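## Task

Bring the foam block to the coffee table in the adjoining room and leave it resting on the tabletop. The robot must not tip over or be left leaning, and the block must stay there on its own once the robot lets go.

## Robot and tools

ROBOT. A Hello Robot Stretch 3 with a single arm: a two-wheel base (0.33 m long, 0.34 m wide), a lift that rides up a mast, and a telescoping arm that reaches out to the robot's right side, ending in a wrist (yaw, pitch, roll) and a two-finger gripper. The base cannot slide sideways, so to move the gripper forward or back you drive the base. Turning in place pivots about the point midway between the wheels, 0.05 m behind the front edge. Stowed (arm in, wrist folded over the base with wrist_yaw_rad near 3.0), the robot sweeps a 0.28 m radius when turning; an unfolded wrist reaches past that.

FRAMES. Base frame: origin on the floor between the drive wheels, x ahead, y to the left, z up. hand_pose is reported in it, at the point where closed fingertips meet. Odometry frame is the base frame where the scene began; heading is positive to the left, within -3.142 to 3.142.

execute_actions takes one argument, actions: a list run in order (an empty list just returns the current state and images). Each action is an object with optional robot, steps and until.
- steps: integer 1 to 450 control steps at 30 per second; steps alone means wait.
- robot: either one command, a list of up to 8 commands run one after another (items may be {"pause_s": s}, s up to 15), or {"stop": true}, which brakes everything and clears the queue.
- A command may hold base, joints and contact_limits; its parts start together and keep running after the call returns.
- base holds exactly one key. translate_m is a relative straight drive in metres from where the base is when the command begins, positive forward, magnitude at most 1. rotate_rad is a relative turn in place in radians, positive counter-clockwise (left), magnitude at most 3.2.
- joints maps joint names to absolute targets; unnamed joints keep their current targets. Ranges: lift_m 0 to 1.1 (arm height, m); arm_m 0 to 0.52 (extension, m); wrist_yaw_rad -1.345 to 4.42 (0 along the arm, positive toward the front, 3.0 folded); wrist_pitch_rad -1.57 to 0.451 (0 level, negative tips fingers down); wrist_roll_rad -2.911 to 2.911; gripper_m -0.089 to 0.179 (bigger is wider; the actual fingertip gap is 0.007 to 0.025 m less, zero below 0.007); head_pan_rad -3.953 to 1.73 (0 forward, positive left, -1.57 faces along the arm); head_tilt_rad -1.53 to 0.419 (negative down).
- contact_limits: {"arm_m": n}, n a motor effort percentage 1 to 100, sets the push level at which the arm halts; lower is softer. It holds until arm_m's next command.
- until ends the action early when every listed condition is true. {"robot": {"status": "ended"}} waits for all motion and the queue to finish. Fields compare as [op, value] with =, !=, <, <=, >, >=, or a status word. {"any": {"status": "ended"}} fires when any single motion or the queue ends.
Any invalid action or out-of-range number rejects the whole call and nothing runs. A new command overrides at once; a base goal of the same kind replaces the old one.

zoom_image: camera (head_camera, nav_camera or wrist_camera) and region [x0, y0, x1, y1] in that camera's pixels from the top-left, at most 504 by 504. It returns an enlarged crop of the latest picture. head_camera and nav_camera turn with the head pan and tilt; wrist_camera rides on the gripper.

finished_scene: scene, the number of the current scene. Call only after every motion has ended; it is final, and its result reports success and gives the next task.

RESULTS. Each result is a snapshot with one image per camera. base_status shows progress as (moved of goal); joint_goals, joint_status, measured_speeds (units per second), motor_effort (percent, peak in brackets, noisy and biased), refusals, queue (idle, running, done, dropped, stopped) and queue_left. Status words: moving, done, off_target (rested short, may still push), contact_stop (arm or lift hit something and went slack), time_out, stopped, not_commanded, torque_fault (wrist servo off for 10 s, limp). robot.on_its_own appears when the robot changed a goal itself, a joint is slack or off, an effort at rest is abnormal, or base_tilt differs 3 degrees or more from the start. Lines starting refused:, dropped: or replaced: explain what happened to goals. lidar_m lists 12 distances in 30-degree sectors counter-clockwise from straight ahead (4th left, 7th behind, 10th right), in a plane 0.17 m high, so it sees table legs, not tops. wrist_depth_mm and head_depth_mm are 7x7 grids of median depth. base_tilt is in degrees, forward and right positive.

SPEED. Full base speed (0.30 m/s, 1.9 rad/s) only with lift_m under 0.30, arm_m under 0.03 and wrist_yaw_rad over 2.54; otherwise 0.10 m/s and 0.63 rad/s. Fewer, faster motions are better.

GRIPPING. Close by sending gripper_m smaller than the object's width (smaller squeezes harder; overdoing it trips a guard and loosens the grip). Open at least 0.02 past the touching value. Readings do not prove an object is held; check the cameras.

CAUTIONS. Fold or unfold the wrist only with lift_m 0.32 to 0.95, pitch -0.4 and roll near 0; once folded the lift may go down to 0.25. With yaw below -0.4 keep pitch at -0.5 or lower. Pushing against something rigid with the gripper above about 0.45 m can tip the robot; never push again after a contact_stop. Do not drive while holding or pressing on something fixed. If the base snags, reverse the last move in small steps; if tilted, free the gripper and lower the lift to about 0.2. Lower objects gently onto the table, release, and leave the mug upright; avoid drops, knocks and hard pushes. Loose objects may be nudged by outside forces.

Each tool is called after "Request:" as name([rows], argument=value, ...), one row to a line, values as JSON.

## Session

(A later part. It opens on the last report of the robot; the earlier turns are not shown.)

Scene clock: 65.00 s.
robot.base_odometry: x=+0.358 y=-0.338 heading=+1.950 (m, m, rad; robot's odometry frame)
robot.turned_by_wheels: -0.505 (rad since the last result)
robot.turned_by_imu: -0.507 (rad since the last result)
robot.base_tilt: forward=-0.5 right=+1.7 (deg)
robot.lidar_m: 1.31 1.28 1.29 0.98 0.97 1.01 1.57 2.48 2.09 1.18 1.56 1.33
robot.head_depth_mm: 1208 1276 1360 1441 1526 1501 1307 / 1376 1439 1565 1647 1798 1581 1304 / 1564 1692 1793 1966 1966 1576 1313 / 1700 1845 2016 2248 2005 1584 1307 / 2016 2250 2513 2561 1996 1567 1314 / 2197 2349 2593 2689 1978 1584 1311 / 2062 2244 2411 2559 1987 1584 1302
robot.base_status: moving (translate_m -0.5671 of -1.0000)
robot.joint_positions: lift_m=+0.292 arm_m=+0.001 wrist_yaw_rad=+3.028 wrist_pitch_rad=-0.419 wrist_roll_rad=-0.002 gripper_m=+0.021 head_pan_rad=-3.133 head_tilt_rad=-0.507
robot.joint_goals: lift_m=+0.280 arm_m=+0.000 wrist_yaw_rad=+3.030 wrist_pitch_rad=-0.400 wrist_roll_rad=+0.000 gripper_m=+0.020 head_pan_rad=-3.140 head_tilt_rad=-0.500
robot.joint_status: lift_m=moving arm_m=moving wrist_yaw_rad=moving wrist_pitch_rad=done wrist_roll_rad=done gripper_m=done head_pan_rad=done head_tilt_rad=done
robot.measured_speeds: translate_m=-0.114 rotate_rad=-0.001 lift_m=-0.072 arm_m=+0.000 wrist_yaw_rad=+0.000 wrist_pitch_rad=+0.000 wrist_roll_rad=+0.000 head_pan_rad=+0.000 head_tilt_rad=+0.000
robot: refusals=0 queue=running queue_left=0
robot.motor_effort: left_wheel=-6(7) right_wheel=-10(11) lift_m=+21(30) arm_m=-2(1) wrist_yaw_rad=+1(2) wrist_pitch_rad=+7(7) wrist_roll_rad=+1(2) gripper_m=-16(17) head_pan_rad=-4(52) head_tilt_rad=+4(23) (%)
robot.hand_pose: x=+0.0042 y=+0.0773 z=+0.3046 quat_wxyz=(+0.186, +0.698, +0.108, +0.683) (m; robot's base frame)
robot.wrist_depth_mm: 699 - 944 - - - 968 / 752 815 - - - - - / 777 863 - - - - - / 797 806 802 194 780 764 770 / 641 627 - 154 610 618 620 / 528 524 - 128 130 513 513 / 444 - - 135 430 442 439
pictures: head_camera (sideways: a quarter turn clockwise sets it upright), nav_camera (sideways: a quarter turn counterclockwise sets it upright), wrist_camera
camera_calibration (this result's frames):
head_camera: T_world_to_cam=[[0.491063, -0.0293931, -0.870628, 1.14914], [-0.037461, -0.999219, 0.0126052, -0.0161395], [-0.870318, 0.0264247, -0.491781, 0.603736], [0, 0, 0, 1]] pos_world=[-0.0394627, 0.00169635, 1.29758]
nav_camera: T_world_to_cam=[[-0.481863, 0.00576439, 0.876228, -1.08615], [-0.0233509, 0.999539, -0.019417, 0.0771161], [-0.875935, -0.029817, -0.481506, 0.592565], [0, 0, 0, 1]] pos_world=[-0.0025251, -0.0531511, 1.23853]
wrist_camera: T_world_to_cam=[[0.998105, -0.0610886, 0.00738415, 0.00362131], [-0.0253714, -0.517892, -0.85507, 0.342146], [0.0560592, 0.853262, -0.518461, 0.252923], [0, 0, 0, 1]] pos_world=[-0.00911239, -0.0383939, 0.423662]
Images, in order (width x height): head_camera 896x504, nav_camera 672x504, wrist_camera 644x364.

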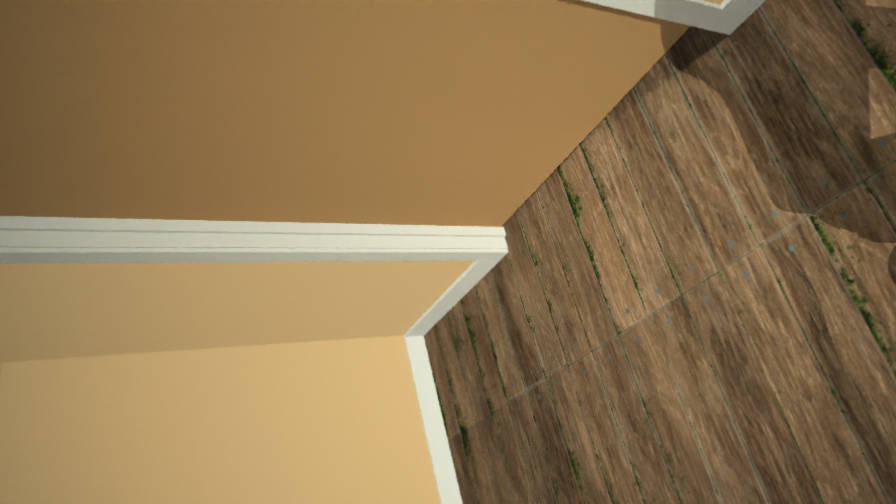

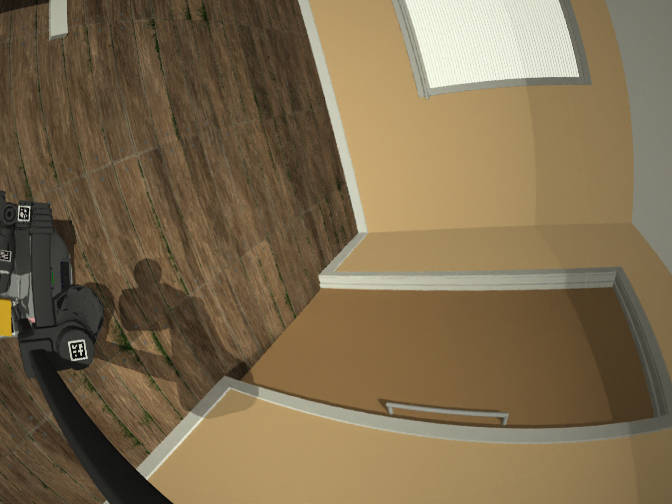

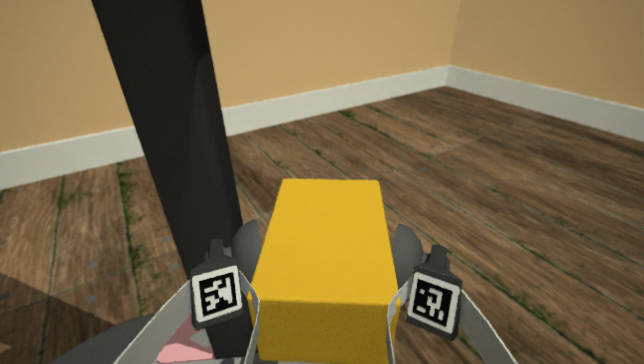

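Request:
execute_actions([
  {"steps":300,"until":{"robot":{"status":"ended"}}},
  {"robot":[{"base":{"translate_m":-0.8},"joints":{"head_pan_rad":0.0,"head_tilt_rad":-0.7}},{"base":{"rotate_rad":2.01}}],"steps":400,"until":{"robot":{"status":"ended"}}},
])

Scene clock: 74.87 s.
robot.base_odometry: x=+0.815 y=-1.484 heading=-2.323 (m, m, rad; robot's odometry frame)
robot.turned_by_wheels: +2.010 (rad since the last result)
robot.turned_by_imu: +2.007 (rad since the last result)
robot.base_tilt: forward=-0.1 right=+1.3 (deg)
robot.lidar_m: 0.48 0.50 0.66 1.35 1.42 1.88 2.11 1.77 2.48 1.89 0.58 0.51
robot.head_depth_mm: 394 443 505 589 709 884 1066 / 390 437 498 582 697 863 1116 / 387 433 494 573 683 849 1112 / 382 428 486 566 673 832 1090 / 379 424 482 559 662 813 1055 / 376 419 477 551 655 800 1030 / 372 415 471 542 640 780 1003
robot.base_status: done (rotate_rad +2.0099 of +2.0100)
robot.joint_positions: lift_m=+0.280 arm_m=+0.001 wrist_yaw_rad=+3.028 wrist_pitch_rad=-0.419 wrist_roll_rad=-0.002 gripper_m=+0.021 head_pan_rad=-0.007 head_tilt_rad=-0.692
robot.joint_goals: lift_m=+0.280 arm_m=+0.000 wrist_yaw_rad=+3.030 wrist_pitch_rad=-0.400 wrist_roll_rad=+0.000 gripper_m=+0.020 head_pan_rad=+0.000 head_tilt_rad=-0.700
robot.joint_status: lift_m=done arm_m=done wrist_yaw_rad=done wrist_pitch_rad=done wrist_roll_rad=done gripper_m=done head_pan_rad=done head_tilt_rad=done
robot.measured_speeds: translate_m=+0.000 rotate_rad=+0.000 lift_m=+0.000 arm_m=+0.000 wrist_yaw_rad=+0.000 wrist_pitch_rad=+0.000 wrist_roll_rad=+0.000 head_pan_rad=+0.000 head_tilt_rad=+0.000
robot: refusals=0 queue=done queue_left=0
robot.motor_effort: left_wheel=-3(10) right_wheel=+3(14) lift_m=+20(21) arm_m=-2(2) wrist_yaw_rad=+2(1) wrist_pitch_rad=+7(7) wrist_roll_rad=+1(1) gripper_m=-17(16) head_pan_rad=+4(55) head_tilt_rad=-4(22) (%)
robot.hand_pose: x=+0.0042 y=+0.0773 z=+0.2926 quat_wxyz=(+0.186, +0.698, +0.108, +0.683) (m; robot's base frame)
robot.wrist_depth_mm: - - - - 953 623 484 / - - - - 990 676 499 / - - - - 906 698 492 / 788 794 789 193 786 710 509 / 624 624 - 155 618 598 522 / 514 519 - 128 130 494 493 / 449 - - 135 420 427 423
pictures: head_camera (sideways: a quarter turn clockwise sets it upright), nav_camera (sideways: a quarter turn counterclockwise sets it upright), wrist_camera
camera_calibration (this result's frames):
head_camera: T_world_to_cam=[[-0.642354, 0.0381023, -0.765461, 1.01894], [0.0545742, 0.998502, 0.0039053, -0.00537269], [0.764463, -0.0392658, -0.643471, 0.791111], [0, 0, 0, 1]] pos_world=[0.0500385, -0.00239579, 1.28904]
nav_camera: T_world_to_cam=[[0.634707, -0.0143412, 0.77262, -0.957875], [0.00393394, -0.999755, -0.0217889, 0.0800328], [0.772743, 0.016869, -0.634495, 0.781548], [0, 0, 0, 1]] pos_world=[0.0037191, 0.0530922, 1.2377]
wrist_camera: T_world_to_cam=[[0.998131, -0.0606651, 0.00738367, 0.00377184], [-0.0251564, -0.517969, -0.855029, 0.331928], [0.0556949, 0.853246, -0.518527, 0.24676], [0, 0, 0, 1]] pos_world=[-0.00915793, -0.0383893, 0.411732]
Images, in order (width x height): head_camera 896x504, nav_camera 672x504, wrist_camera 644x364.

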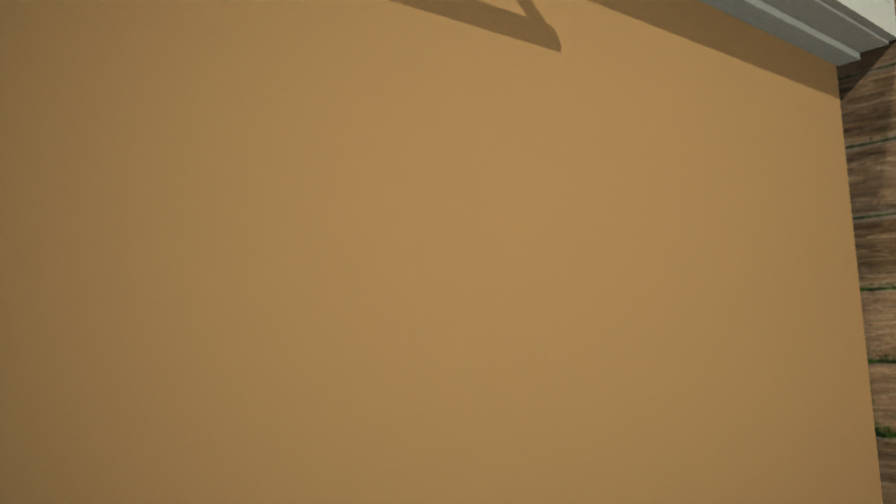

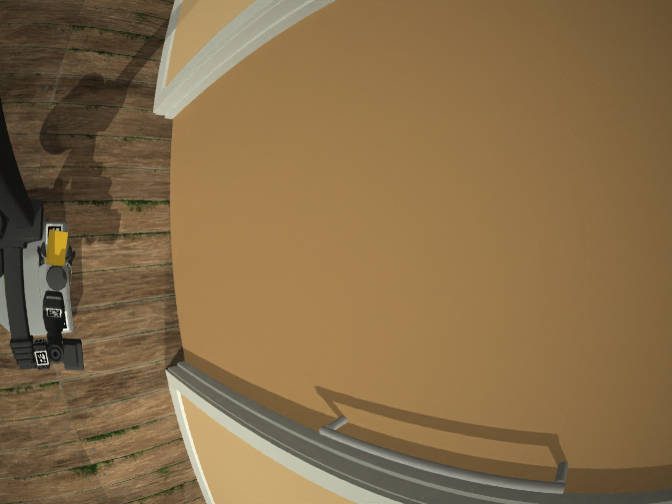

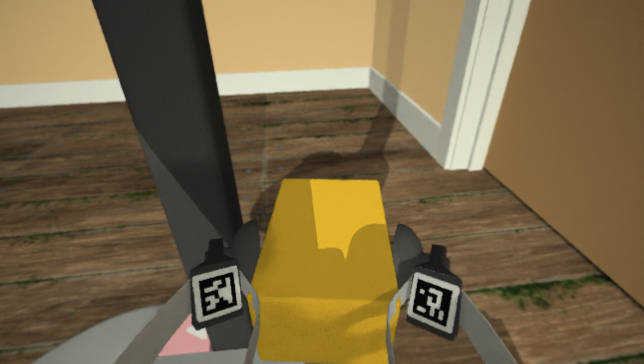

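Request:
execute_actions([
  {"robot":[{"base":{"rotate_rad":0.4},"joints":{"head_tilt_rad":-1.1}},{"base":{"translate_m":0.32}},{"base":{"rotate_rad":-0.55}},{"base":{"translate_m":0.08}}],"steps":400,"until":{"robot":{"status":"ended"}}},
])

Scene clock: 89.37 s.
robot.base_odometry: x=+0.641 y=-1.834 heading=-2.473 (m, m, rad; robot's odometry frame)
robot.turned_by_wheels: -0.150 (rad since the last result)
robot.turned_by_imu: -0.145 (rad since the last result)
robot.base_tilt: forward=-0.1 right=+1.3 (deg)
robot.lidar_m: - - 0.15 0.25 1.29 1.56 2.49 2.15 2.75 0.50 0.20 0.15
robot.head_depth_mm: - - - - 372 1161 1107 / - - - - 344 1042 1105 / - - - - 322 743 - / - - - - - 578 - / - - - - - 472 841 / - - - - - 419 1081 / - - - - - 383 1072
robot.base_status: done (translate_m +0.0800 of +0.0800)
robot.joint_positions: lift_m=+0.280 arm_m=+0.001 wrist_yaw_rad=+3.028 wrist_pitch_rad=-0.419 wrist_roll_rad=-0.002 gripper_m=+0.021 head_pan_rad=-0.007 head_tilt_rad=-1.088
robot.joint_goals: lift_m=+0.280 arm_m=+0.000 wrist_yaw_rad=+3.030 wrist_pitch_rad=-0.400 wrist_roll_rad=+0.000 gripper_m=+0.020 head_pan_rad=+0.000 head_tilt_rad=-1.100
robot.joint_status: lift_m=done arm_m=done wrist_yaw_rad=done wrist_pitch_rad=done wrist_roll_rad=done gripper_m=done head_pan_rad=done head_tilt_rad=done
robot.measured_speeds: translate_m=+0.000 rotate_rad=+0.000 lift_m=+0.000 arm_m=+0.000 wrist_yaw_rad=+0.000 wrist_pitch_rad=+0.000 wrist_roll_rad=+0.000 head_pan_rad=+0.000 head_tilt_rad=+0.000
robot: refusals=0 queue=done queue_left=0
robot.motor_effort: left_wheel=+2(12) right_wheel=-3(10) lift_m=+21(20) arm_m=-2(2) wrist_yaw_rad=+0(0) wrist_pitch_rad=+7(7) wrist_roll_rad=+2(2) gripper_m=-16(17) head_pan_rad=+4(7) head_tilt_rad=-7(33) (%)
robot.hand_pose: x=+0.0041 y=+0.0773 z=+0.2926 quat_wxyz=(+0.186, +0.698, +0.108, +0.683) (m; robot's base frame)
robot.wrist_depth_mm: - - 511 395 206 140 106 / - - 564 428 216 144 108 / - - 751 474 228 149 111 / 784 790 683 194 227 154 113 / 626 612 - 154 212 159 116 / 512 513 - 127 130 164 119 / 446 - - 135 256 162 123
pictures: head_camera (sideways: a quarter turn clockwise sets it upright), nav_camera (sideways: a quarter turn counterclockwise sets it upright), wrist_camera
camera_calibration (this result's frames):
head_camera: T_world_to_cam=[[-0.887596, 0.0394394, -0.458932, 0.621051], [0.0519933, 0.998539, -0.0147456, 0.0189216], [0.45768, -0.0369495, -0.888349, 1.11139], [0, 0, 0, 1]] pos_world=[0.041599, -0.00232266, 1.2726]
nav_camera: T_world_to_cam=[[0.883299, -0.0157034, 0.468547, -0.563199], [-0.00488558, -0.999693, -0.0242945, 0.0833365], [0.468785, 0.0191702, -0.883104, 1.10667], [0, 0, 0, 1]] pos_world=[-0.0209095, 0.0532518, 1.24321]
wrist_camera: T_world_to_cam=[[0.998137, -0.0605668, 0.00738244, 0.00378767], [-0.0251074, -0.517986, -0.855021, 0.33193], [0.0556099, 0.853242, -0.518541, 0.24675], [0, 0, 0, 1]] pos_world=[-0.00916848, -0.0383735, 0.411729]
Images, in order (width x height): head_camera 896x504, nav_camera 672x504, wrist_camera 644x364.

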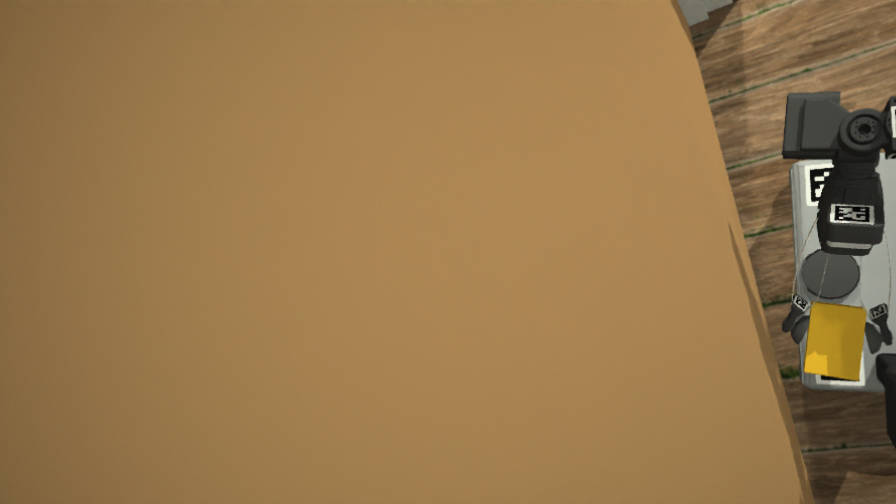

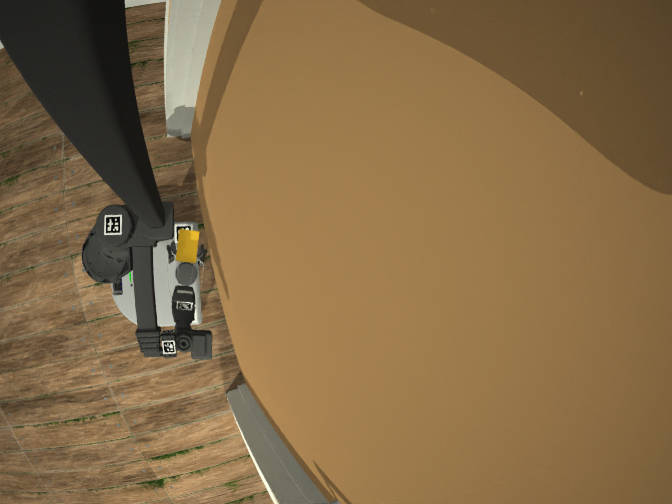

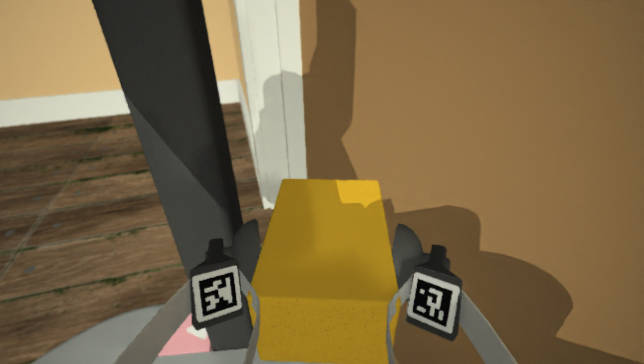

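Request:
execute_actions([
  {"robot":[{"base":{"rotate_rad":-0.08},"joints":{"wrist_yaw_rad":3.07,"head_tilt_rad":-1.3}},{"base":{"translate_m":0.06}}],"steps":400,"until":{"robot":{"status":"ended"}}},
])

Scene clock: 94.07 s.
robot.base_odometry: x=+0.591 y=-1.867 heading=-2.553 (m, m, rad; robot's odometry frame)
robot.turned_by_wheels: -0.080 (rad since the last result)
robot.turned_by_imu: -0.051 (rad since the last result)
robot.base_tilt: forward=-0.2 right=+1.3 (deg)
robot.lidar_m: 0.24 0.22 0.23 0.30 0.53 1.53 2.54 2.20 2.81 0.49 0.48 0.34
robot.head_depth_mm: 404 596 1389 1330 1239 1198 1131 / 358 498 813 1315 1256 1189 1137 / 323 429 645 1291 1245 - 1124 / 302 377 536 919 1248 - 1107 / 288 336 456 712 1226 - - / - 309 398 577 1060 1181 - / - 294 352 486 786 1169 -
robot.base_status: done (translate_m +0.0600 of +0.0600)
robot.joint_positions: lift_m=+0.280 arm_m=+0.001 wrist_yaw_rad=+3.069 wrist_pitch_rad=-0.420 wrist_roll_rad=-0.002 gripper_m=+0.021 head_pan_rad=-0.004 head_tilt_rad=-1.288
robot.joint_goals: lift_m=+0.280 arm_m=+0.000 wrist_yaw_rad=+3.070 wrist_pitch_rad=-0.400 wrist_roll_rad=+0.000 gripper_m=+0.020 head_pan_rad=+0.000 head_tilt_rad=-1.300
robot.joint_status: lift_m=done arm_m=done wrist_yaw_rad=done wrist_pitch_rad=done wrist_roll_rad=done gripper_m=done head_pan_rad=done head_tilt_rad=done
robot.measured_speeds: translate_m=+0.000 rotate_rad=+0.000 lift_m=+0.000 arm_m=+0.000 wrist_yaw_rad=+0.000 wrist_pitch_rad=+0.000 wrist_roll_rad=+0.000 head_pan_rad=+0.000 head_tilt_rad=+0.000
robot: refusals=0 queue=done queue_left=0
robot.motor_effort: left_wheel=-1(97) right_wheel=+0(15) lift_m=+22(21) arm_m=-1(2) wrist_yaw_rad=+0(3) wrist_pitch_rad=+7(8) wrist_roll_rad=+2(1) gripper_m=-15(16) head_pan_rad=+3(4) head_tilt_rad=-6(25) (%)
robot.hand_pose: x=-0.0050 y=+0.0781 z=+0.2924 quat_wxyz=(+0.173, +0.695, +0.123, +0.687) (m; robot's base frame)
robot.wrist_depth_mm: - - 490 389 286 225 186 / - - 543 415 305 237 194 / - - 574 467 325 246 203 / 806 771 647 195 338 262 210 / 626 625 - 154 336 280 221 / 516 512 - 128 130 291 232 / 456 - - 134 406 300 244
pictures: head_camera (sideways: a quarter turn clockwise sets it upright), nav_camera (sideways: a quarter turn counterclockwise sets it upright), wrist_camera
camera_calibration (this result's frames):
head_camera: T_world_to_cam=[[-0.961195, 0.0374796, -0.273312, 0.379748], [0.0456206, 0.998683, -0.0234897, 0.0303394], [0.272072, -0.0350469, -0.961639, 1.20769], [0, 0, 0, 1]] pos_world=[0.0350488, -0.00220639, 1.26587]
nav_camera: T_world_to_cam=[[0.958838, -0.0137625, 0.283621, -0.322808], [-0.00720948, -0.999683, -0.0241357, 0.0831377], [0.283863, 0.0210975, -0.958633, 1.20589], [0, 0, 0, 1]] pos_world=[-0.0321867, 0.0532275, 1.24956]
wrist_camera: T_world_to_cam=[[0.999779, -0.019697, 0.00733793, 0.00979069], [-0.00395864, -0.519299, -0.854584, 0.331996], [0.0206433, 0.854366, -0.519262, 0.246395], [0, 0, 0, 1]] pos_world=[-0.0135607, -0.0379136, 0.41159]
Images, in order (width x height): head_camera 896x504, nav_camera 672x504, wrist_camera 644x364.

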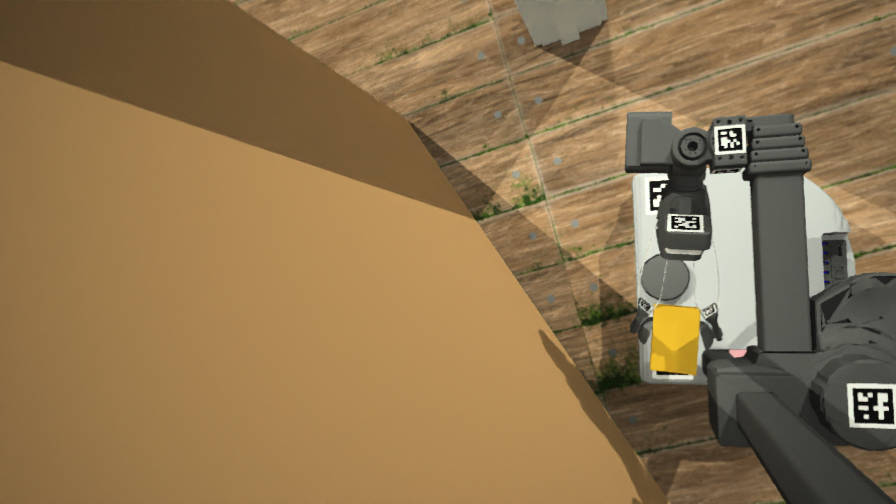

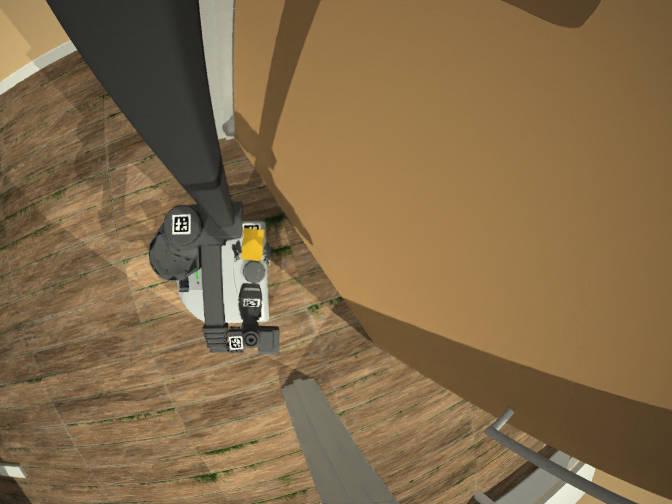

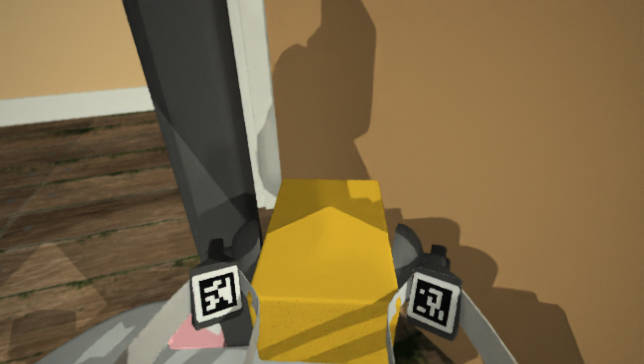

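Request:
execute_actions([
  {"robot":[{"base":{"rotate_rad":0.2},"joints":{"head_tilt_rad":-0.9,"head_pan_rad":-0.3}}],"steps":400,"until":{"robot":{"status":"ended"}}},
])

Scene clock: 96.13 s.
robot.base_odometry: x=+0.591 y=-1.867 heading=-2.354 (m, m, rad; robot's odometry frame)
robot.turned_by_wheels: +0.200 (rad since the last result)
robot.turned_by_imu: +0.200 (rad since the last result)
robot.base_tilt: forward=-0.1 right=+1.3 (deg)
robot.lidar_m: 0.23 0.22 0.24 0.38 1.34 1.77 2.54 2.20 2.58 0.48 0.57 0.28
robot.head_depth_mm: 317 392 519 772 1427 1255 1114 / 293 342 434 591 933 1257 1122 / - 304 371 482 687 1192 1121 / - 290 325 408 545 821 1105 / - - 297 352 451 626 1016 / - - - 311 384 505 731 / - - - 292 336 423 572
robot.base_status: done (rotate_rad +0.1999 of +0.2000)
robot.joint_positions: lift_m=+0.280 arm_m=+0.001 wrist_yaw_rad=+3.069 wrist_pitch_rad=-0.420 wrist_roll_rad=-0.002 gripper_m=+0.021 head_pan_rad=-0.293 head_tilt_rad=-0.902
robot.joint_goals: lift_m=+0.280 arm_m=+0.000 wrist_yaw_rad=+3.070 wrist_pitch_rad=-0.400 wrist_roll_rad=+0.000 gripper_m=+0.020 head_pan_rad=-0.300 head_tilt_rad=-0.900
robot.joint_status: lift_m=done arm_m=done wrist_yaw_rad=done wrist_pitch_rad=done wrist_roll_rad=done gripper_m=done head_pan_rad=done head_tilt_rad=done
robot.measured_speeds: translate_m=+0.000 rotate_rad=+0.000 lift_m=+0.000 arm_m=+0.000 wrist_yaw_rad=+0.000 wrist_pitch_rad=+0.000 wrist_roll_rad=+0.000 head_pan_rad=+0.000 head_tilt_rad=+0.000
robot: refusals=0 queue=done queue_left=0
robot.motor_effort: left_wheel=-3(11) right_wheel=+4(12) lift_m=+21(22) arm_m=-2(1) wrist_yaw_rad=+0(0) wrist_pitch_rad=+8(7) wrist_roll_rad=+1(1) gripper_m=-15(17) head_pan_rad=-5(33) head_tilt_rad=+1(26) (%)
robot.hand_pose: x=-0.0050 y=+0.0781 z=+0.2924 quat_wxyz=(+0.173, +0.695, +0.123, +0.687) (m; robot's base frame)
robot.wrist_depth_mm: - - - 491 340 251 197 / - - - 531 361 261 203 / - - - 582 381 270 210 / 790 755 769 195 393 282 217 / 612 615 - 155 372 293 225 / 513 509 - 127 130 309 232 / 448 - - 135 420 309 239
pictures: head_camera (sideways: a quarter turn clockwise sets it upright), nav_camera (sideways: a quarter turn counterclockwise sets it upright), wrist_camera
camera_calibration (this result's frames):
head_camera: T_world_to_cam=[[-0.744959, 0.259796, -0.614444, 0.82277], [0.333785, 0.942629, -0.00612733, 0.00598519], [0.577601, -0.209657, -0.788937, 0.981434], [0, 0, 0, 1]] pos_world=[0.044055, -0.0136298, 1.27987]
nav_camera: T_world_to_cam=[[0.745921, -0.235324, 0.623076, -0.763672], [-0.282815, -0.958885, -0.0235781, 0.084105], [0.603007, -0.158628, -0.781806, 0.974171], [0, 0, 0, 1]] pos_world=[0.0059937, 0.0554673, 1.23942]
wrist_camera: T_world_to_cam=[[0.999779, -0.0196968, 0.00733842, 0.00979051], [-0.00395812, -0.519299, -0.854584, 0.331996], [0.0206434, 0.854366, -0.519262, 0.246396], [0, 0, 0, 1]] pos_world=[-0.0135607, -0.0379143, 0.41159]
Images, in order (width x height): head_camera 896x504, nav_camera 672x504, wrist_camera 644x364.

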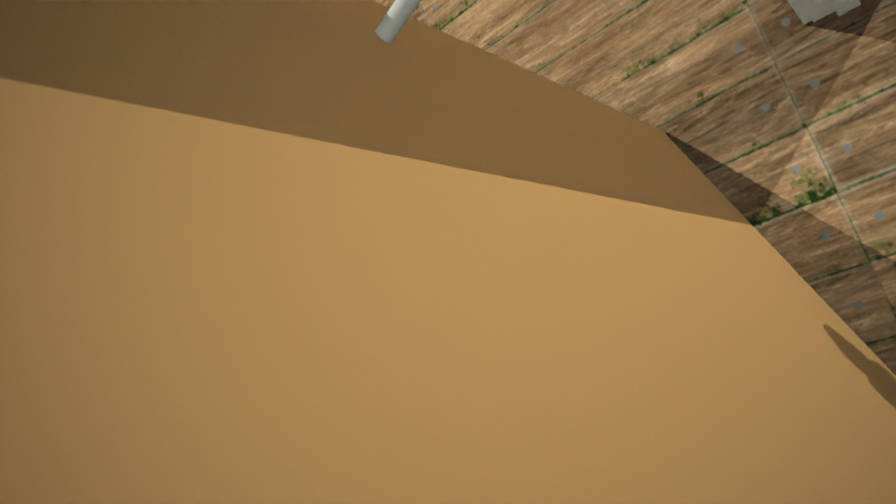

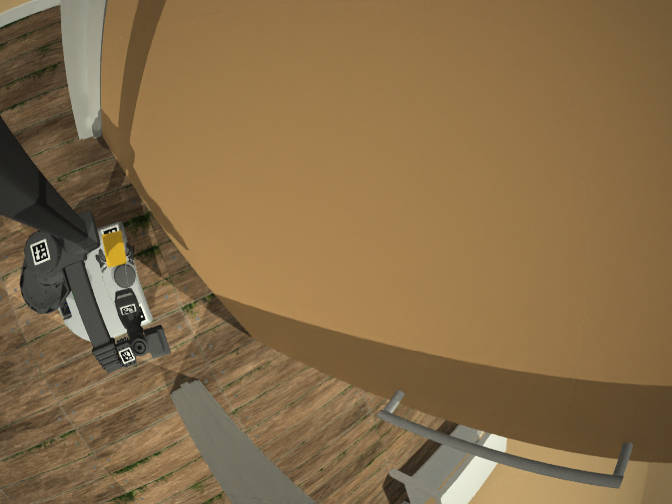

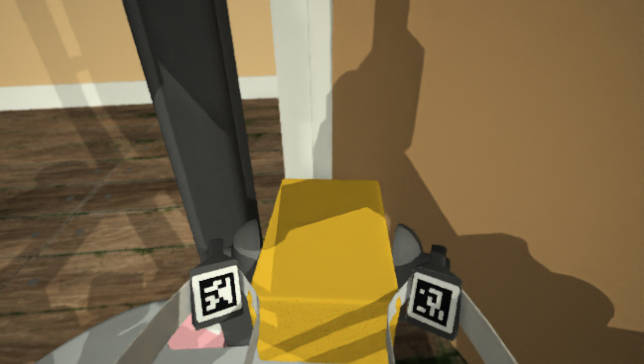

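Request:
execute_actions([
  {"robot":[{"base":{"translate_m":0.105},"joints":{"head_tilt_rad":-0.8,"head_pan_rad":-0.5}},{"base":{"translate_m":0.4}}],"steps":400,"until":{"robot":{"status":"ended"}}},
])

Scene clock: 103.63 s.
robot.base_odometry: x=+0.235 y=-2.225 heading=-2.353 (m, m, rad; robot's odometry frame)
robot.turned_by_wheels: +0.000 (rad since the last result)
robot.turned_by_imu: +0.030 (rad since the last result)
robot.base_tilt: forward=-0.2 right=+1.4 (deg)
robot.lidar_m: 1.71 0.46 0.39 0.39 0.44 0.77 3.03 0.68 0.62 1.49 2.14 1.79
robot.head_depth_mm: 2178 2585 2219 1805 1512 1304 1147 / 2040 2362 2233 1785 1499 1301 1154 / 1901 2158 2220 1796 1501 1305 1146 / 1772 2009 2190 1786 1510 1308 1143 / 1668 1894 2113 1801 1511 1293 1146 / 1568 1784 1993 1793 1488 1292 1139 / 1498 1679 1894 1777 1495 1292 1145
robot.base_status: done (translate_m +0.4000 of +0.4000)
robot.joint_positions: lift_m=+0.280 arm_m=+0.001 wrist_yaw_rad=+3.069 wrist_pitch_rad=-0.420 wrist_roll_rad=-0.002 gripper_m=+0.021 head_pan_rad=-0.494 head_tilt_rad=-0.801
robot.joint_goals: lift_m=+0.280 arm_m=+0.000 wrist_yaw_rad=+3.070 wrist_pitch_rad=-0.400 wrist_roll_rad=+0.000 gripper_m=+0.020 head_pan_rad=-0.500 head_tilt_rad=-0.800
robot.joint_status: lift_m=done arm_m=done wrist_yaw_rad=done wrist_pitch_rad=done wrist_roll_rad=done gripper_m=done head_pan_rad=done head_tilt_rad=done
robot.measured_speeds: translate_m=+0.000 rotate_rad=+0.000 lift_m=+0.000 arm_m=+0.000 wrist_yaw_rad=+0.000 wrist_pitch_rad=+0.000 wrist_roll_rad=+0.000 head_pan_rad=+0.000 head_tilt_rad=+0.000
robot: refusals=0 queue=done queue_left=0
robot.motor_effort: left_wheel=-1(100) right_wheel=-1(17) lift_m=+22(22) arm_m=-1(2) wrist_yaw_rad=+1(0) wrist_pitch_rad=+8(8) wrist_roll_rad=+2(2) gripper_m=-16(17) head_pan_rad=-4(25) head_tilt_rad=+0(13) (%)
robot.hand_pose: x=-0.0051 y=+0.0781 z=+0.2923 quat_wxyz=(+0.173, +0.695, +0.123, +0.687) (m; robot's base frame)
robot.wrist_depth_mm: 454 440 404 397 378 357 349 / 507 486 441 423 407 387 369 / 593 533 476 477 439 421 406 / 675 593 545 194 480 462 438 / 624 616 - 154 511 505 476 / 515 507 - 128 130 503 494 / 452 - - 135 418 428 429
pictures: head_camera (sideways: a quarter turn clockwise sets it upright), nav_camera (sideways: a quarter turn counterclockwise sets it upright), wrist_camera
camera_calibration (this result's frames):
head_camera: T_world_to_cam=[[-0.619519, 0.372018, -0.69123, 0.922058], [0.515862, 0.856671, -0.00128659, -0.00142711], [0.591678, -0.357377, -0.722633, 0.895129], [0, 0, 0, 1]] pos_world=[0.0423404, -0.0219016, 1.2842]
nav_camera: T_world_to_cam=[[0.624611, -0.347832, 0.699195, -0.862117], [-0.466762, -0.884088, -0.0228396, 0.0842687], [0.626094, -0.312092, -0.714566, 0.886591], [0, 0, 0, 1]] pos_world=[0.0227325, 0.0513265, 1.23824]
wrist_camera: T_world_to_cam=[[0.999785, -0.0193902, 0.00732048, 0.00984298], [-0.0038211, -0.519589, -0.854408, 0.331883], [0.0203708, 0.854196, -0.519552, 0.246476], [0, 0, 0, 1]] pos_world=[-0.0135936, -0.037905, 0.411548]
Images, in order (width x height): head_camera 896x504, nav_camera 672x504, wrist_camera 644x364.

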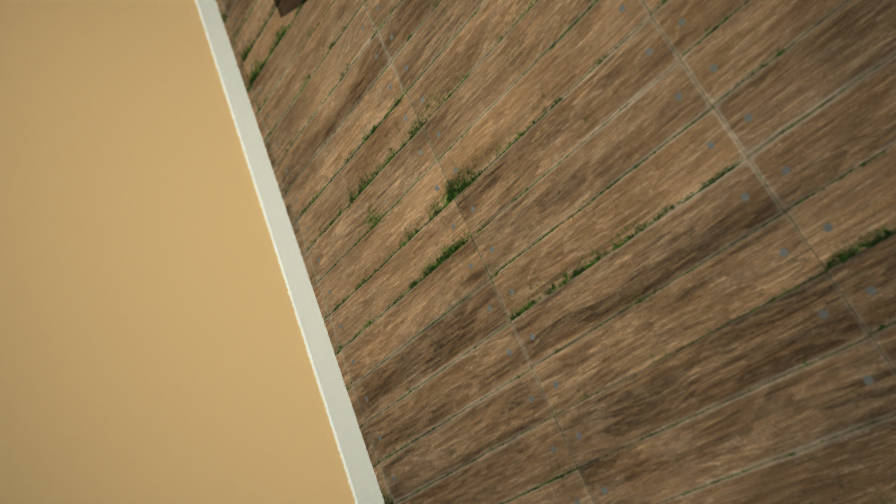

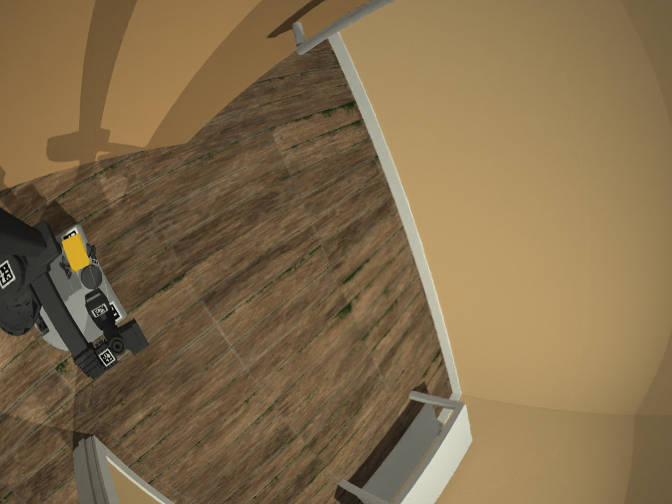

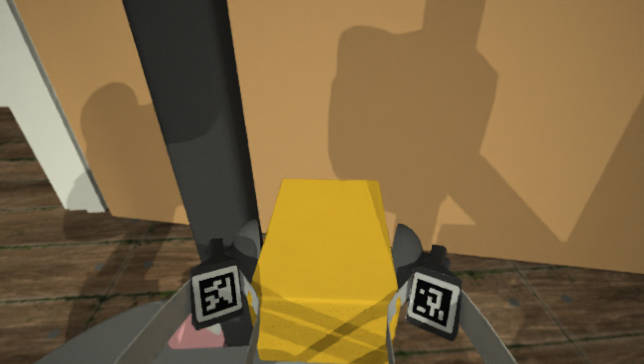

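Request:
execute_actions([
  {"robot":{"base":{"rotate_rad":-1.17},"joints":{"head_tilt_rad":-0.7,"head_pan_rad":0.0}},"steps":400,"until":{"robot":{"base_status":["!=","moving"]}}},
  {"robot":{"base":{"translate_m":1.0}},"steps":400,"until":{"robot":{"translate_m":[">",0.4]}}},
  {"robot":{"base":{"translate_m":0.95}},"steps":400,"until":{"robot":{"status":"ended"}}},
])

Scene clock: 117.87 s.
robot.base_odometry: x=-1.022 y=-1.720 heading=+2.760 (m, m, rad; robot's odometry frame)
robot.turned_by_wheels: -1.170 (rad since the last result)
robot.turned_by_imu: -1.160 (rad since the last result)
robot.base_tilt: forward=-0.3 right=+1.4 (deg)
robot.lidar_m: 1.21 0.85 1.19 1.21 1.52 1.51 1.60 1.00 0.92 0.93 1.17 0.57
robot.head_depth_mm: 975 1077 1216 1296 1065 913 1113 / 1006 1113 1255 1299 1058 959 1160 / 1035 1151 1318 1303 1057 1163 1184 / 1070 1199 1360 1286 1059 1218 1188 / 1112 1256 1428 1293 1056 1285 1177 / 1154 1300 1493 1297 1078 1311 1184 / 1197 1361 1578 1777 1116 1303 1184
robot.base_status: done (translate_m +0.9500 of +0.9500)
robot.joint_positions: lift_m=+0.280 arm_m=+0.001 wrist_yaw_rad=+3.069 wrist_pitch_rad=-0.420 wrist_roll_rad=-0.002 gripper_m=+0.021 head_pan_rad=-0.007 head_tilt_rad=-0.704
robot.joint_goals: lift_m=+0.280 arm_m=+0.000 wrist_yaw_rad=+3.070 wrist_pitch_rad=-0.400 wrist_roll_rad=+0.000 gripper_m=+0.020 head_pan_rad=+0.000 head_tilt_rad=-0.700
robot.joint_status: lift_m=done arm_m=done wrist_yaw_rad=done wrist_pitch_rad=done wrist_roll_rad=done gripper_m=done head_pan_rad=done head_tilt_rad=done
robot.measured_speeds: translate_m=+0.000 rotate_rad=+0.000 lift_m=+0.000 arm_m=+0.000 wrist_yaw_rad=+0.000 wrist_pitch_rad=+0.000 wrist_roll_rad=+0.000 head_pan_rad=+0.000 head_tilt_rad=+0.000
robot: refusals=0 queue=done queue_left=0
robot.motor_effort: left_wheel=+2(11) right_wheel=-2(11) lift_m=+22(22) arm_m=-2(2) wrist_yaw_rad=+1(1) wrist_pitch_rad=+8(8) wrist_roll_rad=+1(2) gripper_m=-17(16) head_pan_rad=+5(44) head_tilt_rad=+1(15) (%)
robot.hand_pose: x=-0.0051 y=+0.0780 z=+0.2923 quat_wxyz=(+0.173, +0.695, +0.123, +0.687) (m; robot's base frame)
robot.wrist_depth_mm: - - - - - 974 915 / - - - - - - 962 / - - - - - - - / 800 768 761 195 767 755 740 / 623 624 - 154 597 612 594 / 507 509 - 127 129 504 504 / 444 - - 135 415 426 428
pictures: head_camera (sideways: a quarter turn clockwise sets it upright), nav_camera (sideways: a quarter turn counterclockwise sets it upright), wrist_camera
camera_calibration (this result's frames):
head_camera: T_world_to_cam=[[-0.651173, 0.0381852, -0.757968, 1.00923], [0.0546493, 0.9985, 0.00335329, -0.00465444], [0.756959, -0.0392389, -0.652283, 0.802619], [0, 0, 0, 1]] pos_world=[0.0498866, -0.00239619, 1.28851]
nav_camera: T_world_to_cam=[[0.643611, -0.0144243, 0.765217, -0.94828], [0.00364771, -0.999753, -0.0219134, 0.0801962], [0.765344, 0.016895, -0.643399, 0.793176], [0, 0, 0, 1]] pos_world=[0.00297771, 0.0530974, 1.23773]
wrist_camera: T_world_to_cam=[[0.999785, -0.0193913, 0.00731816, 0.00984353], [-0.00382362, -0.519589, -0.854408, 0.331877], [0.0203705, 0.854196, -0.519552, 0.246485], [0, 0, 0, 1]] pos_world=[-0.0135935, -0.037916, 0.411548]
Images, in order (width x height): head_camera 896x504, nav_camera 672x504, wrist_camera 644x364.

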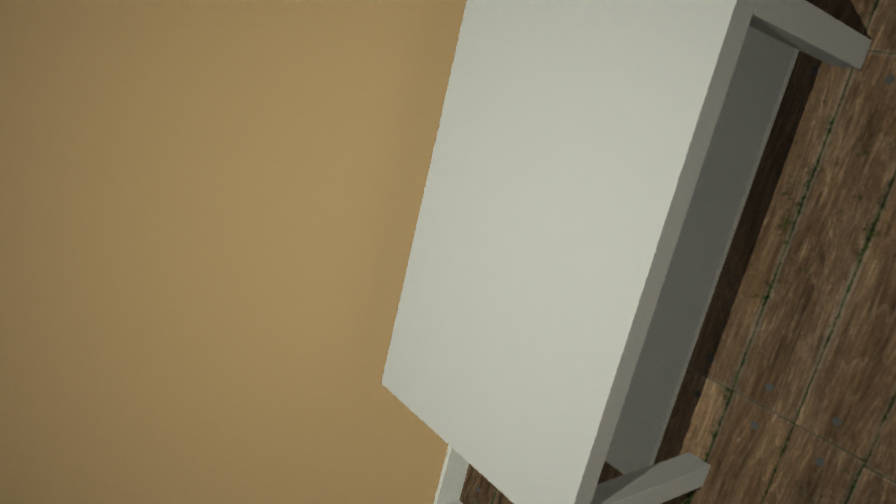

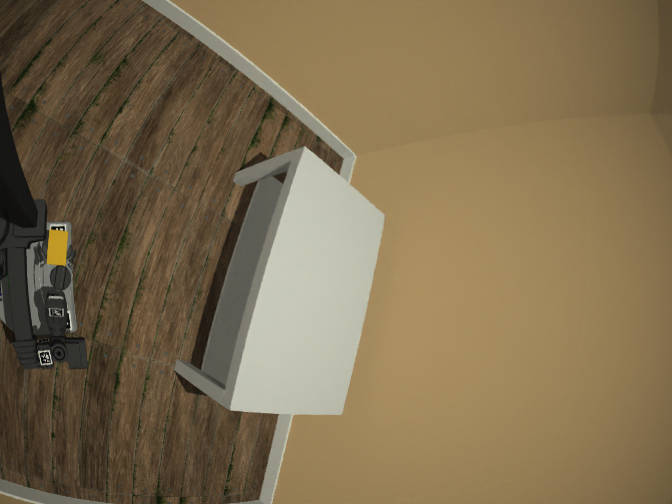

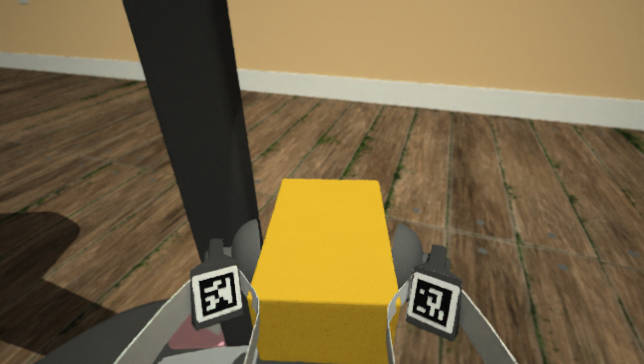

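Request:
execute_actions([
  {"robot":{"base":{"rotate_rad":1.47},"joints":{"lift_m":0.51,"head_tilt_rad":-0.85,"head_pan_rad":-1.57}},"steps":400,"until":{"robot":{"lift_m":[">",0.33]}}},
  {"robot":{"joints":{"wrist_yaw_rad":0.0}},"steps":400,"until":{"robot":{"lift_m":[">",0.5]}}},
  {"robot":{"joints":{"arm_m":0.43}},"steps":400,"until":{"robot":{"status":"ended"}}},
])

Scene clock: 126.83 s.
robot.base_odometry: x=-1.022 y=-1.720 heading=-2.054 (m, m, rad; robot's odometry frame)
robot.turned_by_wheels: +1.470 (rad since the last result)
robot.turned_by_imu: +1.476 (rad since the last result)
robot.base_tilt: forward=-0.2 right=+1.3 (deg)
robot.lidar_m: 1.20 1.41 1.51 1.54 1.05 0.92 0.92 1.09 0.57 1.20 0.85 1.20
robot.head_depth_mm: 1008 1154 1300 1158 981 1271 1144 / 1036 1179 1316 1123 981 1214 1150 / 1060 1223 1336 1180 1027 1285 1139 / 1092 1253 1351 - 1021 1279 1133 / 1112 1286 1348 1122 1262 1276 1131 / 1143 1327 1351 1113 1305 1260 1126 / 1182 1379 1505 1111 1352 1284 1123
robot.base_status: done (rotate_rad +1.4699 of +1.4700)
robot.joint_positions: lift_m=+0.510 arm_m=+0.430 wrist_yaw_rad=+0.002 wrist_pitch_rad=-0.420 wrist_roll_rad=-0.002 gripper_m=+0.021 head_pan_rad=-1.563 head_tilt_rad=-0.840
robot.joint_goals: lift_m=+0.510 arm_m=+0.430 wrist_yaw_rad=+0.000 wrist_pitch_rad=-0.400 wrist_roll_rad=+0.000 gripper_m=+0.020 head_pan_rad=-1.570 head_tilt_rad=-0.850
robot.joint_status: lift_m=done arm_m=done wrist_yaw_rad=done wrist_pitch_rad=done wrist_roll_rad=done gripper_m=done head_pan_rad=done head_tilt_rad=done
robot.measured_speeds: translate_m=+0.000 rotate_rad=+0.000 lift_m=+0.000 arm_m=+0.000 wrist_yaw_rad=+0.000 wrist_pitch_rad=+0.000 wrist_roll_rad=+0.000 head_pan_rad=+0.000 head_tilt_rad=+0.000
robot: refusals=0 queue=done queue_left=0
robot.motor_effort: left_wheel=-4(11) right_wheel=+4(11) lift_m=+30(32) arm_m=+3(3) wrist_yaw_rad=-1(3) wrist_pitch_rad=+8(8) wrist_roll_rad=+2(2) gripper_m=-17(16) head_pan_rad=-5(51) head_tilt_rad=-5(19) (%)
robot.hand_pose: x=-0.0212 y=-0.7987 z=+0.5219 quat_wxyz=(+0.693, +0.148, -0.690, -0.147) (m; robot's base frame)
robot.wrist_depth_mm: 680 629 556 510 468 437 401 / 754 689 616 559 517 476 429 / 814 481 488 482 533 491 474 / 361 360 358 193 344 351 350 / 288 284 284 154 278 277 274 / 236 237 133 127 129 232 230 / 202 200 194 134 193 198 197
pictures: head_camera (sideways: a quarter turn clockwise sets it upright), nav_camera (sideways: a quarter turn counterclockwise sets it upright), wrist_camera
camera_calibration (this result's frames):
head_camera: T_world_to_cam=[[0.0278391, 0.748449, -0.662608, 0.880812], [0.999197, -0.0399508, -0.00314579, -0.00195509], [-0.0288262, -0.661988, -0.74896, 0.933151], [0, 0, 0, 1]] pos_world=[0.00433171, -0.0415861, 1.28252]
nav_camera: T_world_to_cam=[[-0.00418402, -0.741592, 0.670838, -0.82133], [-0.999615, -0.0153023, -0.0231509, 0.0879232], [0.0274339, -0.670677, -0.741242, 0.924935], [0, 0, 0, 1]] pos_world=[0.0590783, 0.0125863, 1.23862]
wrist_camera: T_world_to_cam=[[-0.998499, -0.0542742, 0.00731505, -0.0629327], [-0.0344406, 0.518458, -0.854409, 0.900876], [0.0425798, -0.853379, -0.51955, -0.248371], [0, 0, 0, 1]] pos_world=[-0.0212359, -0.682437, 0.641136]
Images, in order (width x height): head_camera 896x504, nav_camera 672x504, wrist_camera 644x364.

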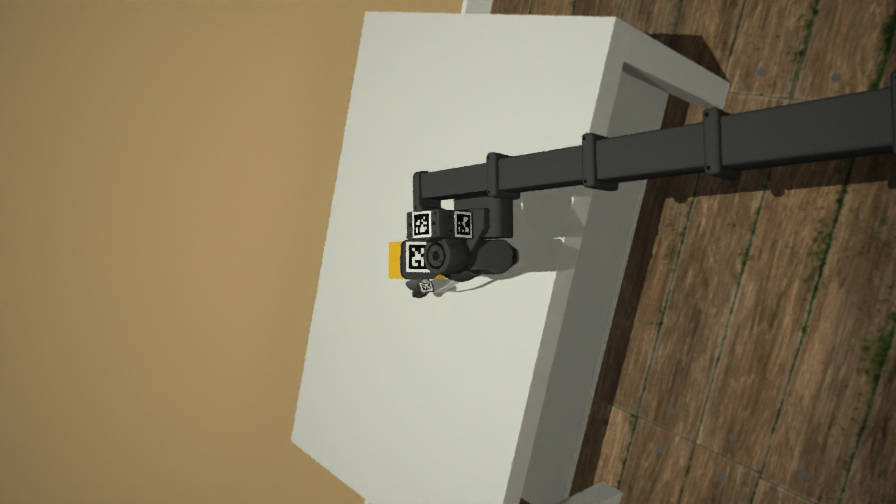

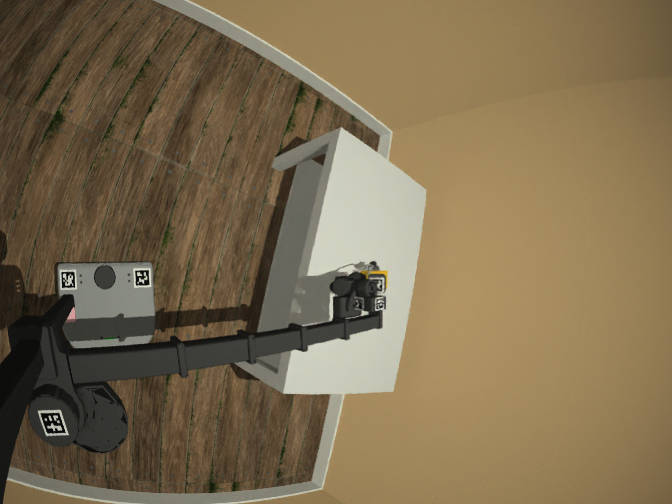

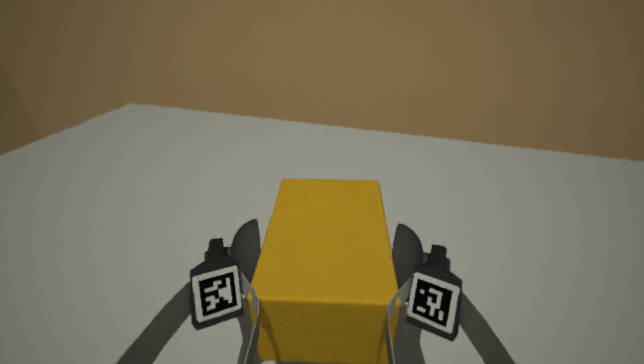

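Request:
execute_actions([
  {"robot":[{"joints":{"lift_m":0.47}},{"joints":{"gripper_m":0.12}},{"joints":{"lift_m":0.53,"arm_m":0.36}}],"steps":400,"until":{"robot":{"status":"ended"}}},
])

Scene clock: 132.77 s.
robot.base_odometry: x=-1.022 y=-1.720 heading=-2.053 (m, m, rad; robot's odometry frame)
robot.turned_by_wheels: +0.000 (rad since the last result)
robot.turned_by_imu: +0.002 (rad since the last result)
robot.base_tilt: forward=-0.2 right=+1.3 (deg)
robot.lidar_m: 1.20 1.42 1.51 1.54 1.05 0.92 0.92 1.09 0.58 1.20 0.85 1.20
robot.head_depth_mm: 1012 1143 1302 1157 981 1267 1138 / 1036 1178 1320 1122 981 1211 1152 / 1069 1212 1336 1155 1209 1287 1136 / 1091 1254 1354 1161 1241 1284 1131 / 1113 1286 1362 1116 1268 1281 1131 / 1149 1319 1343 1113 1312 1276 1131 / 1179 1371 1504 1114 1351 1274 1135
robot.base_status: done (rotate_rad +1.4699 of +1.4700)
robot.joint_positions: lift_m=+0.530 arm_m=+0.360 wrist_yaw_rad=+0.002 wrist_pitch_rad=-0.419 wrist_roll_rad=-0.002 gripper_m=+0.120 head_pan_rad=-1.563 head_tilt_rad=-0.840
robot.joint_goals: lift_m=+0.530 arm_m=+0.360 wrist_yaw_rad=+0.000 wrist_pitch_rad=-0.400 wrist_roll_rad=+0.000 gripper_m=+0.120 head_pan_rad=-1.570 head_tilt_rad=-0.850
robot.joint_status: lift_m=done arm_m=done wrist_yaw_rad=done wrist_pitch_rad=done wrist_roll_rad=done gripper_m=done head_pan_rad=done head_tilt_rad=done
robot.measured_speeds: translate_m=+0.000 rotate_rad=+0.000 lift_m=+0.000 arm_m=+0.000 wrist_yaw_rad=+0.000 wrist_pitch_rad=+0.000 wrist_roll_rad=+0.000 head_pan_rad=+0.000 head_tilt_rad=+0.000
robot: refusals=0 queue=done queue_left=0
robot.motor_effort: left_wheel=-4(4) right_wheel=+5(5) lift_m=+30(31) arm_m=-3(2) wrist_yaw_rad=-2(0) wrist_pitch_rad=+7(8) wrist_roll_rad=+2(1) gripper_m=+0(79) head_pan_rad=-5(4) head_tilt_rad=-4(5) (%)
robot.hand_pose: x=-0.0212 y=-0.7296 z=+0.5422 quat_wxyz=(+0.693, +0.148, -0.690, -0.147) (m; robot's base frame)
robot.wrist_depth_mm: 739 685 625 585 536 487 462 / 832 790 692 634 578 536 488 / 866 542 540 531 579 549 521 / 404 396 395 393 392 391 387 / 315 318 313 247 309 307 306 / 261 270 259 223 258 261 255 / 226 215 221 222 220 214 219
pictures: head_camera (sideways: a quarter turn clockwise sets it upright), nav_camera (sideways: a quarter turn counterclockwise sets it upright), wrist_camera
camera_calibration (this result's frames):
head_camera: T_world_to_cam=[[0.0278389, 0.748449, -0.662608, 0.880812], [0.999197, -0.0399506, -0.00314579, -0.00195509], [-0.028826, -0.661988, -0.74896, 0.933151], [0, 0, 0, 1]] pos_world=[0.00433172, -0.0415862, 1.28252]
nav_camera: T_world_to_cam=[[-0.00418385, -0.741592, 0.670838, -0.82133], [-0.999615, -0.0153025, -0.0231509, 0.0879232], [0.027434, -0.670677, -0.741242, 0.924935], [0, 0, 0, 1]] pos_world=[0.0590783, 0.0125863, 1.23862]
wrist_camera: T_world_to_cam=[[-0.998499, -0.0542649, 0.00737096, -0.0593513], [-0.0344385, 0.517552, -0.854958, 0.88197], [0.0425794, -0.853929, -0.518644, -0.179722], [0, 0, 0, 1]] pos_world=[-0.0212361, -0.613156, 0.661274]
Images, in order (width x height): head_camera 896x504, nav_camera 672x504, wrist_camera 644x364.

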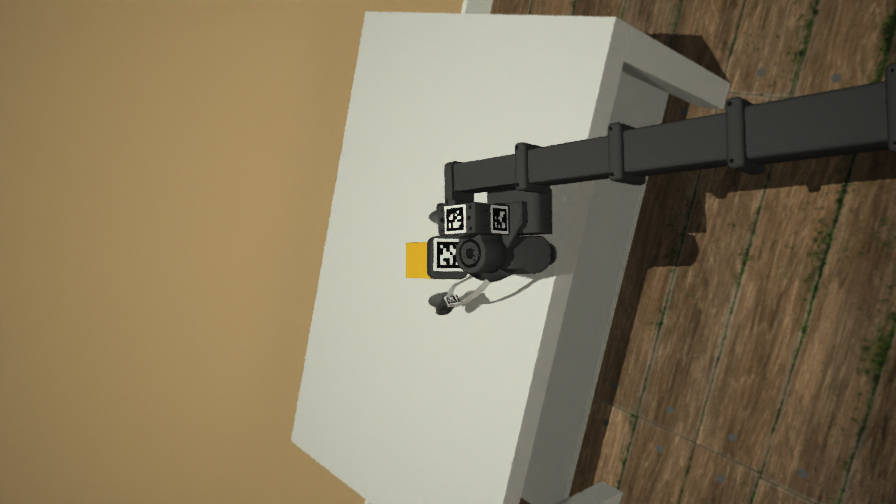

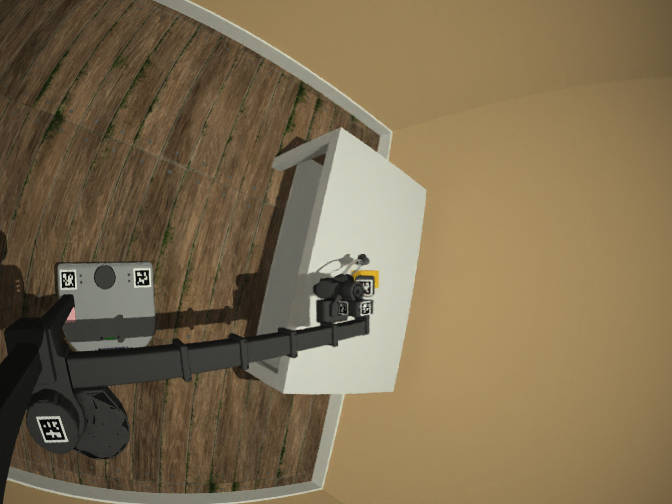

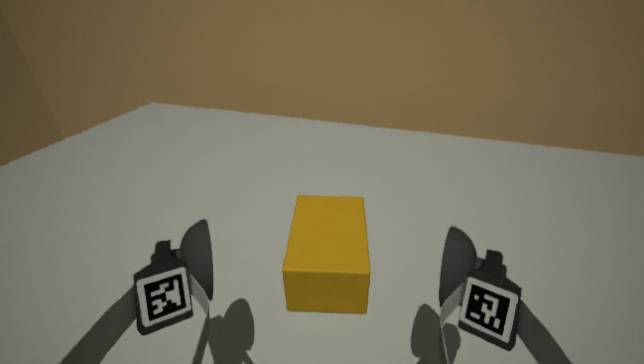

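Request:
finished_scene(scene=1)

The scene is finished: the task was done.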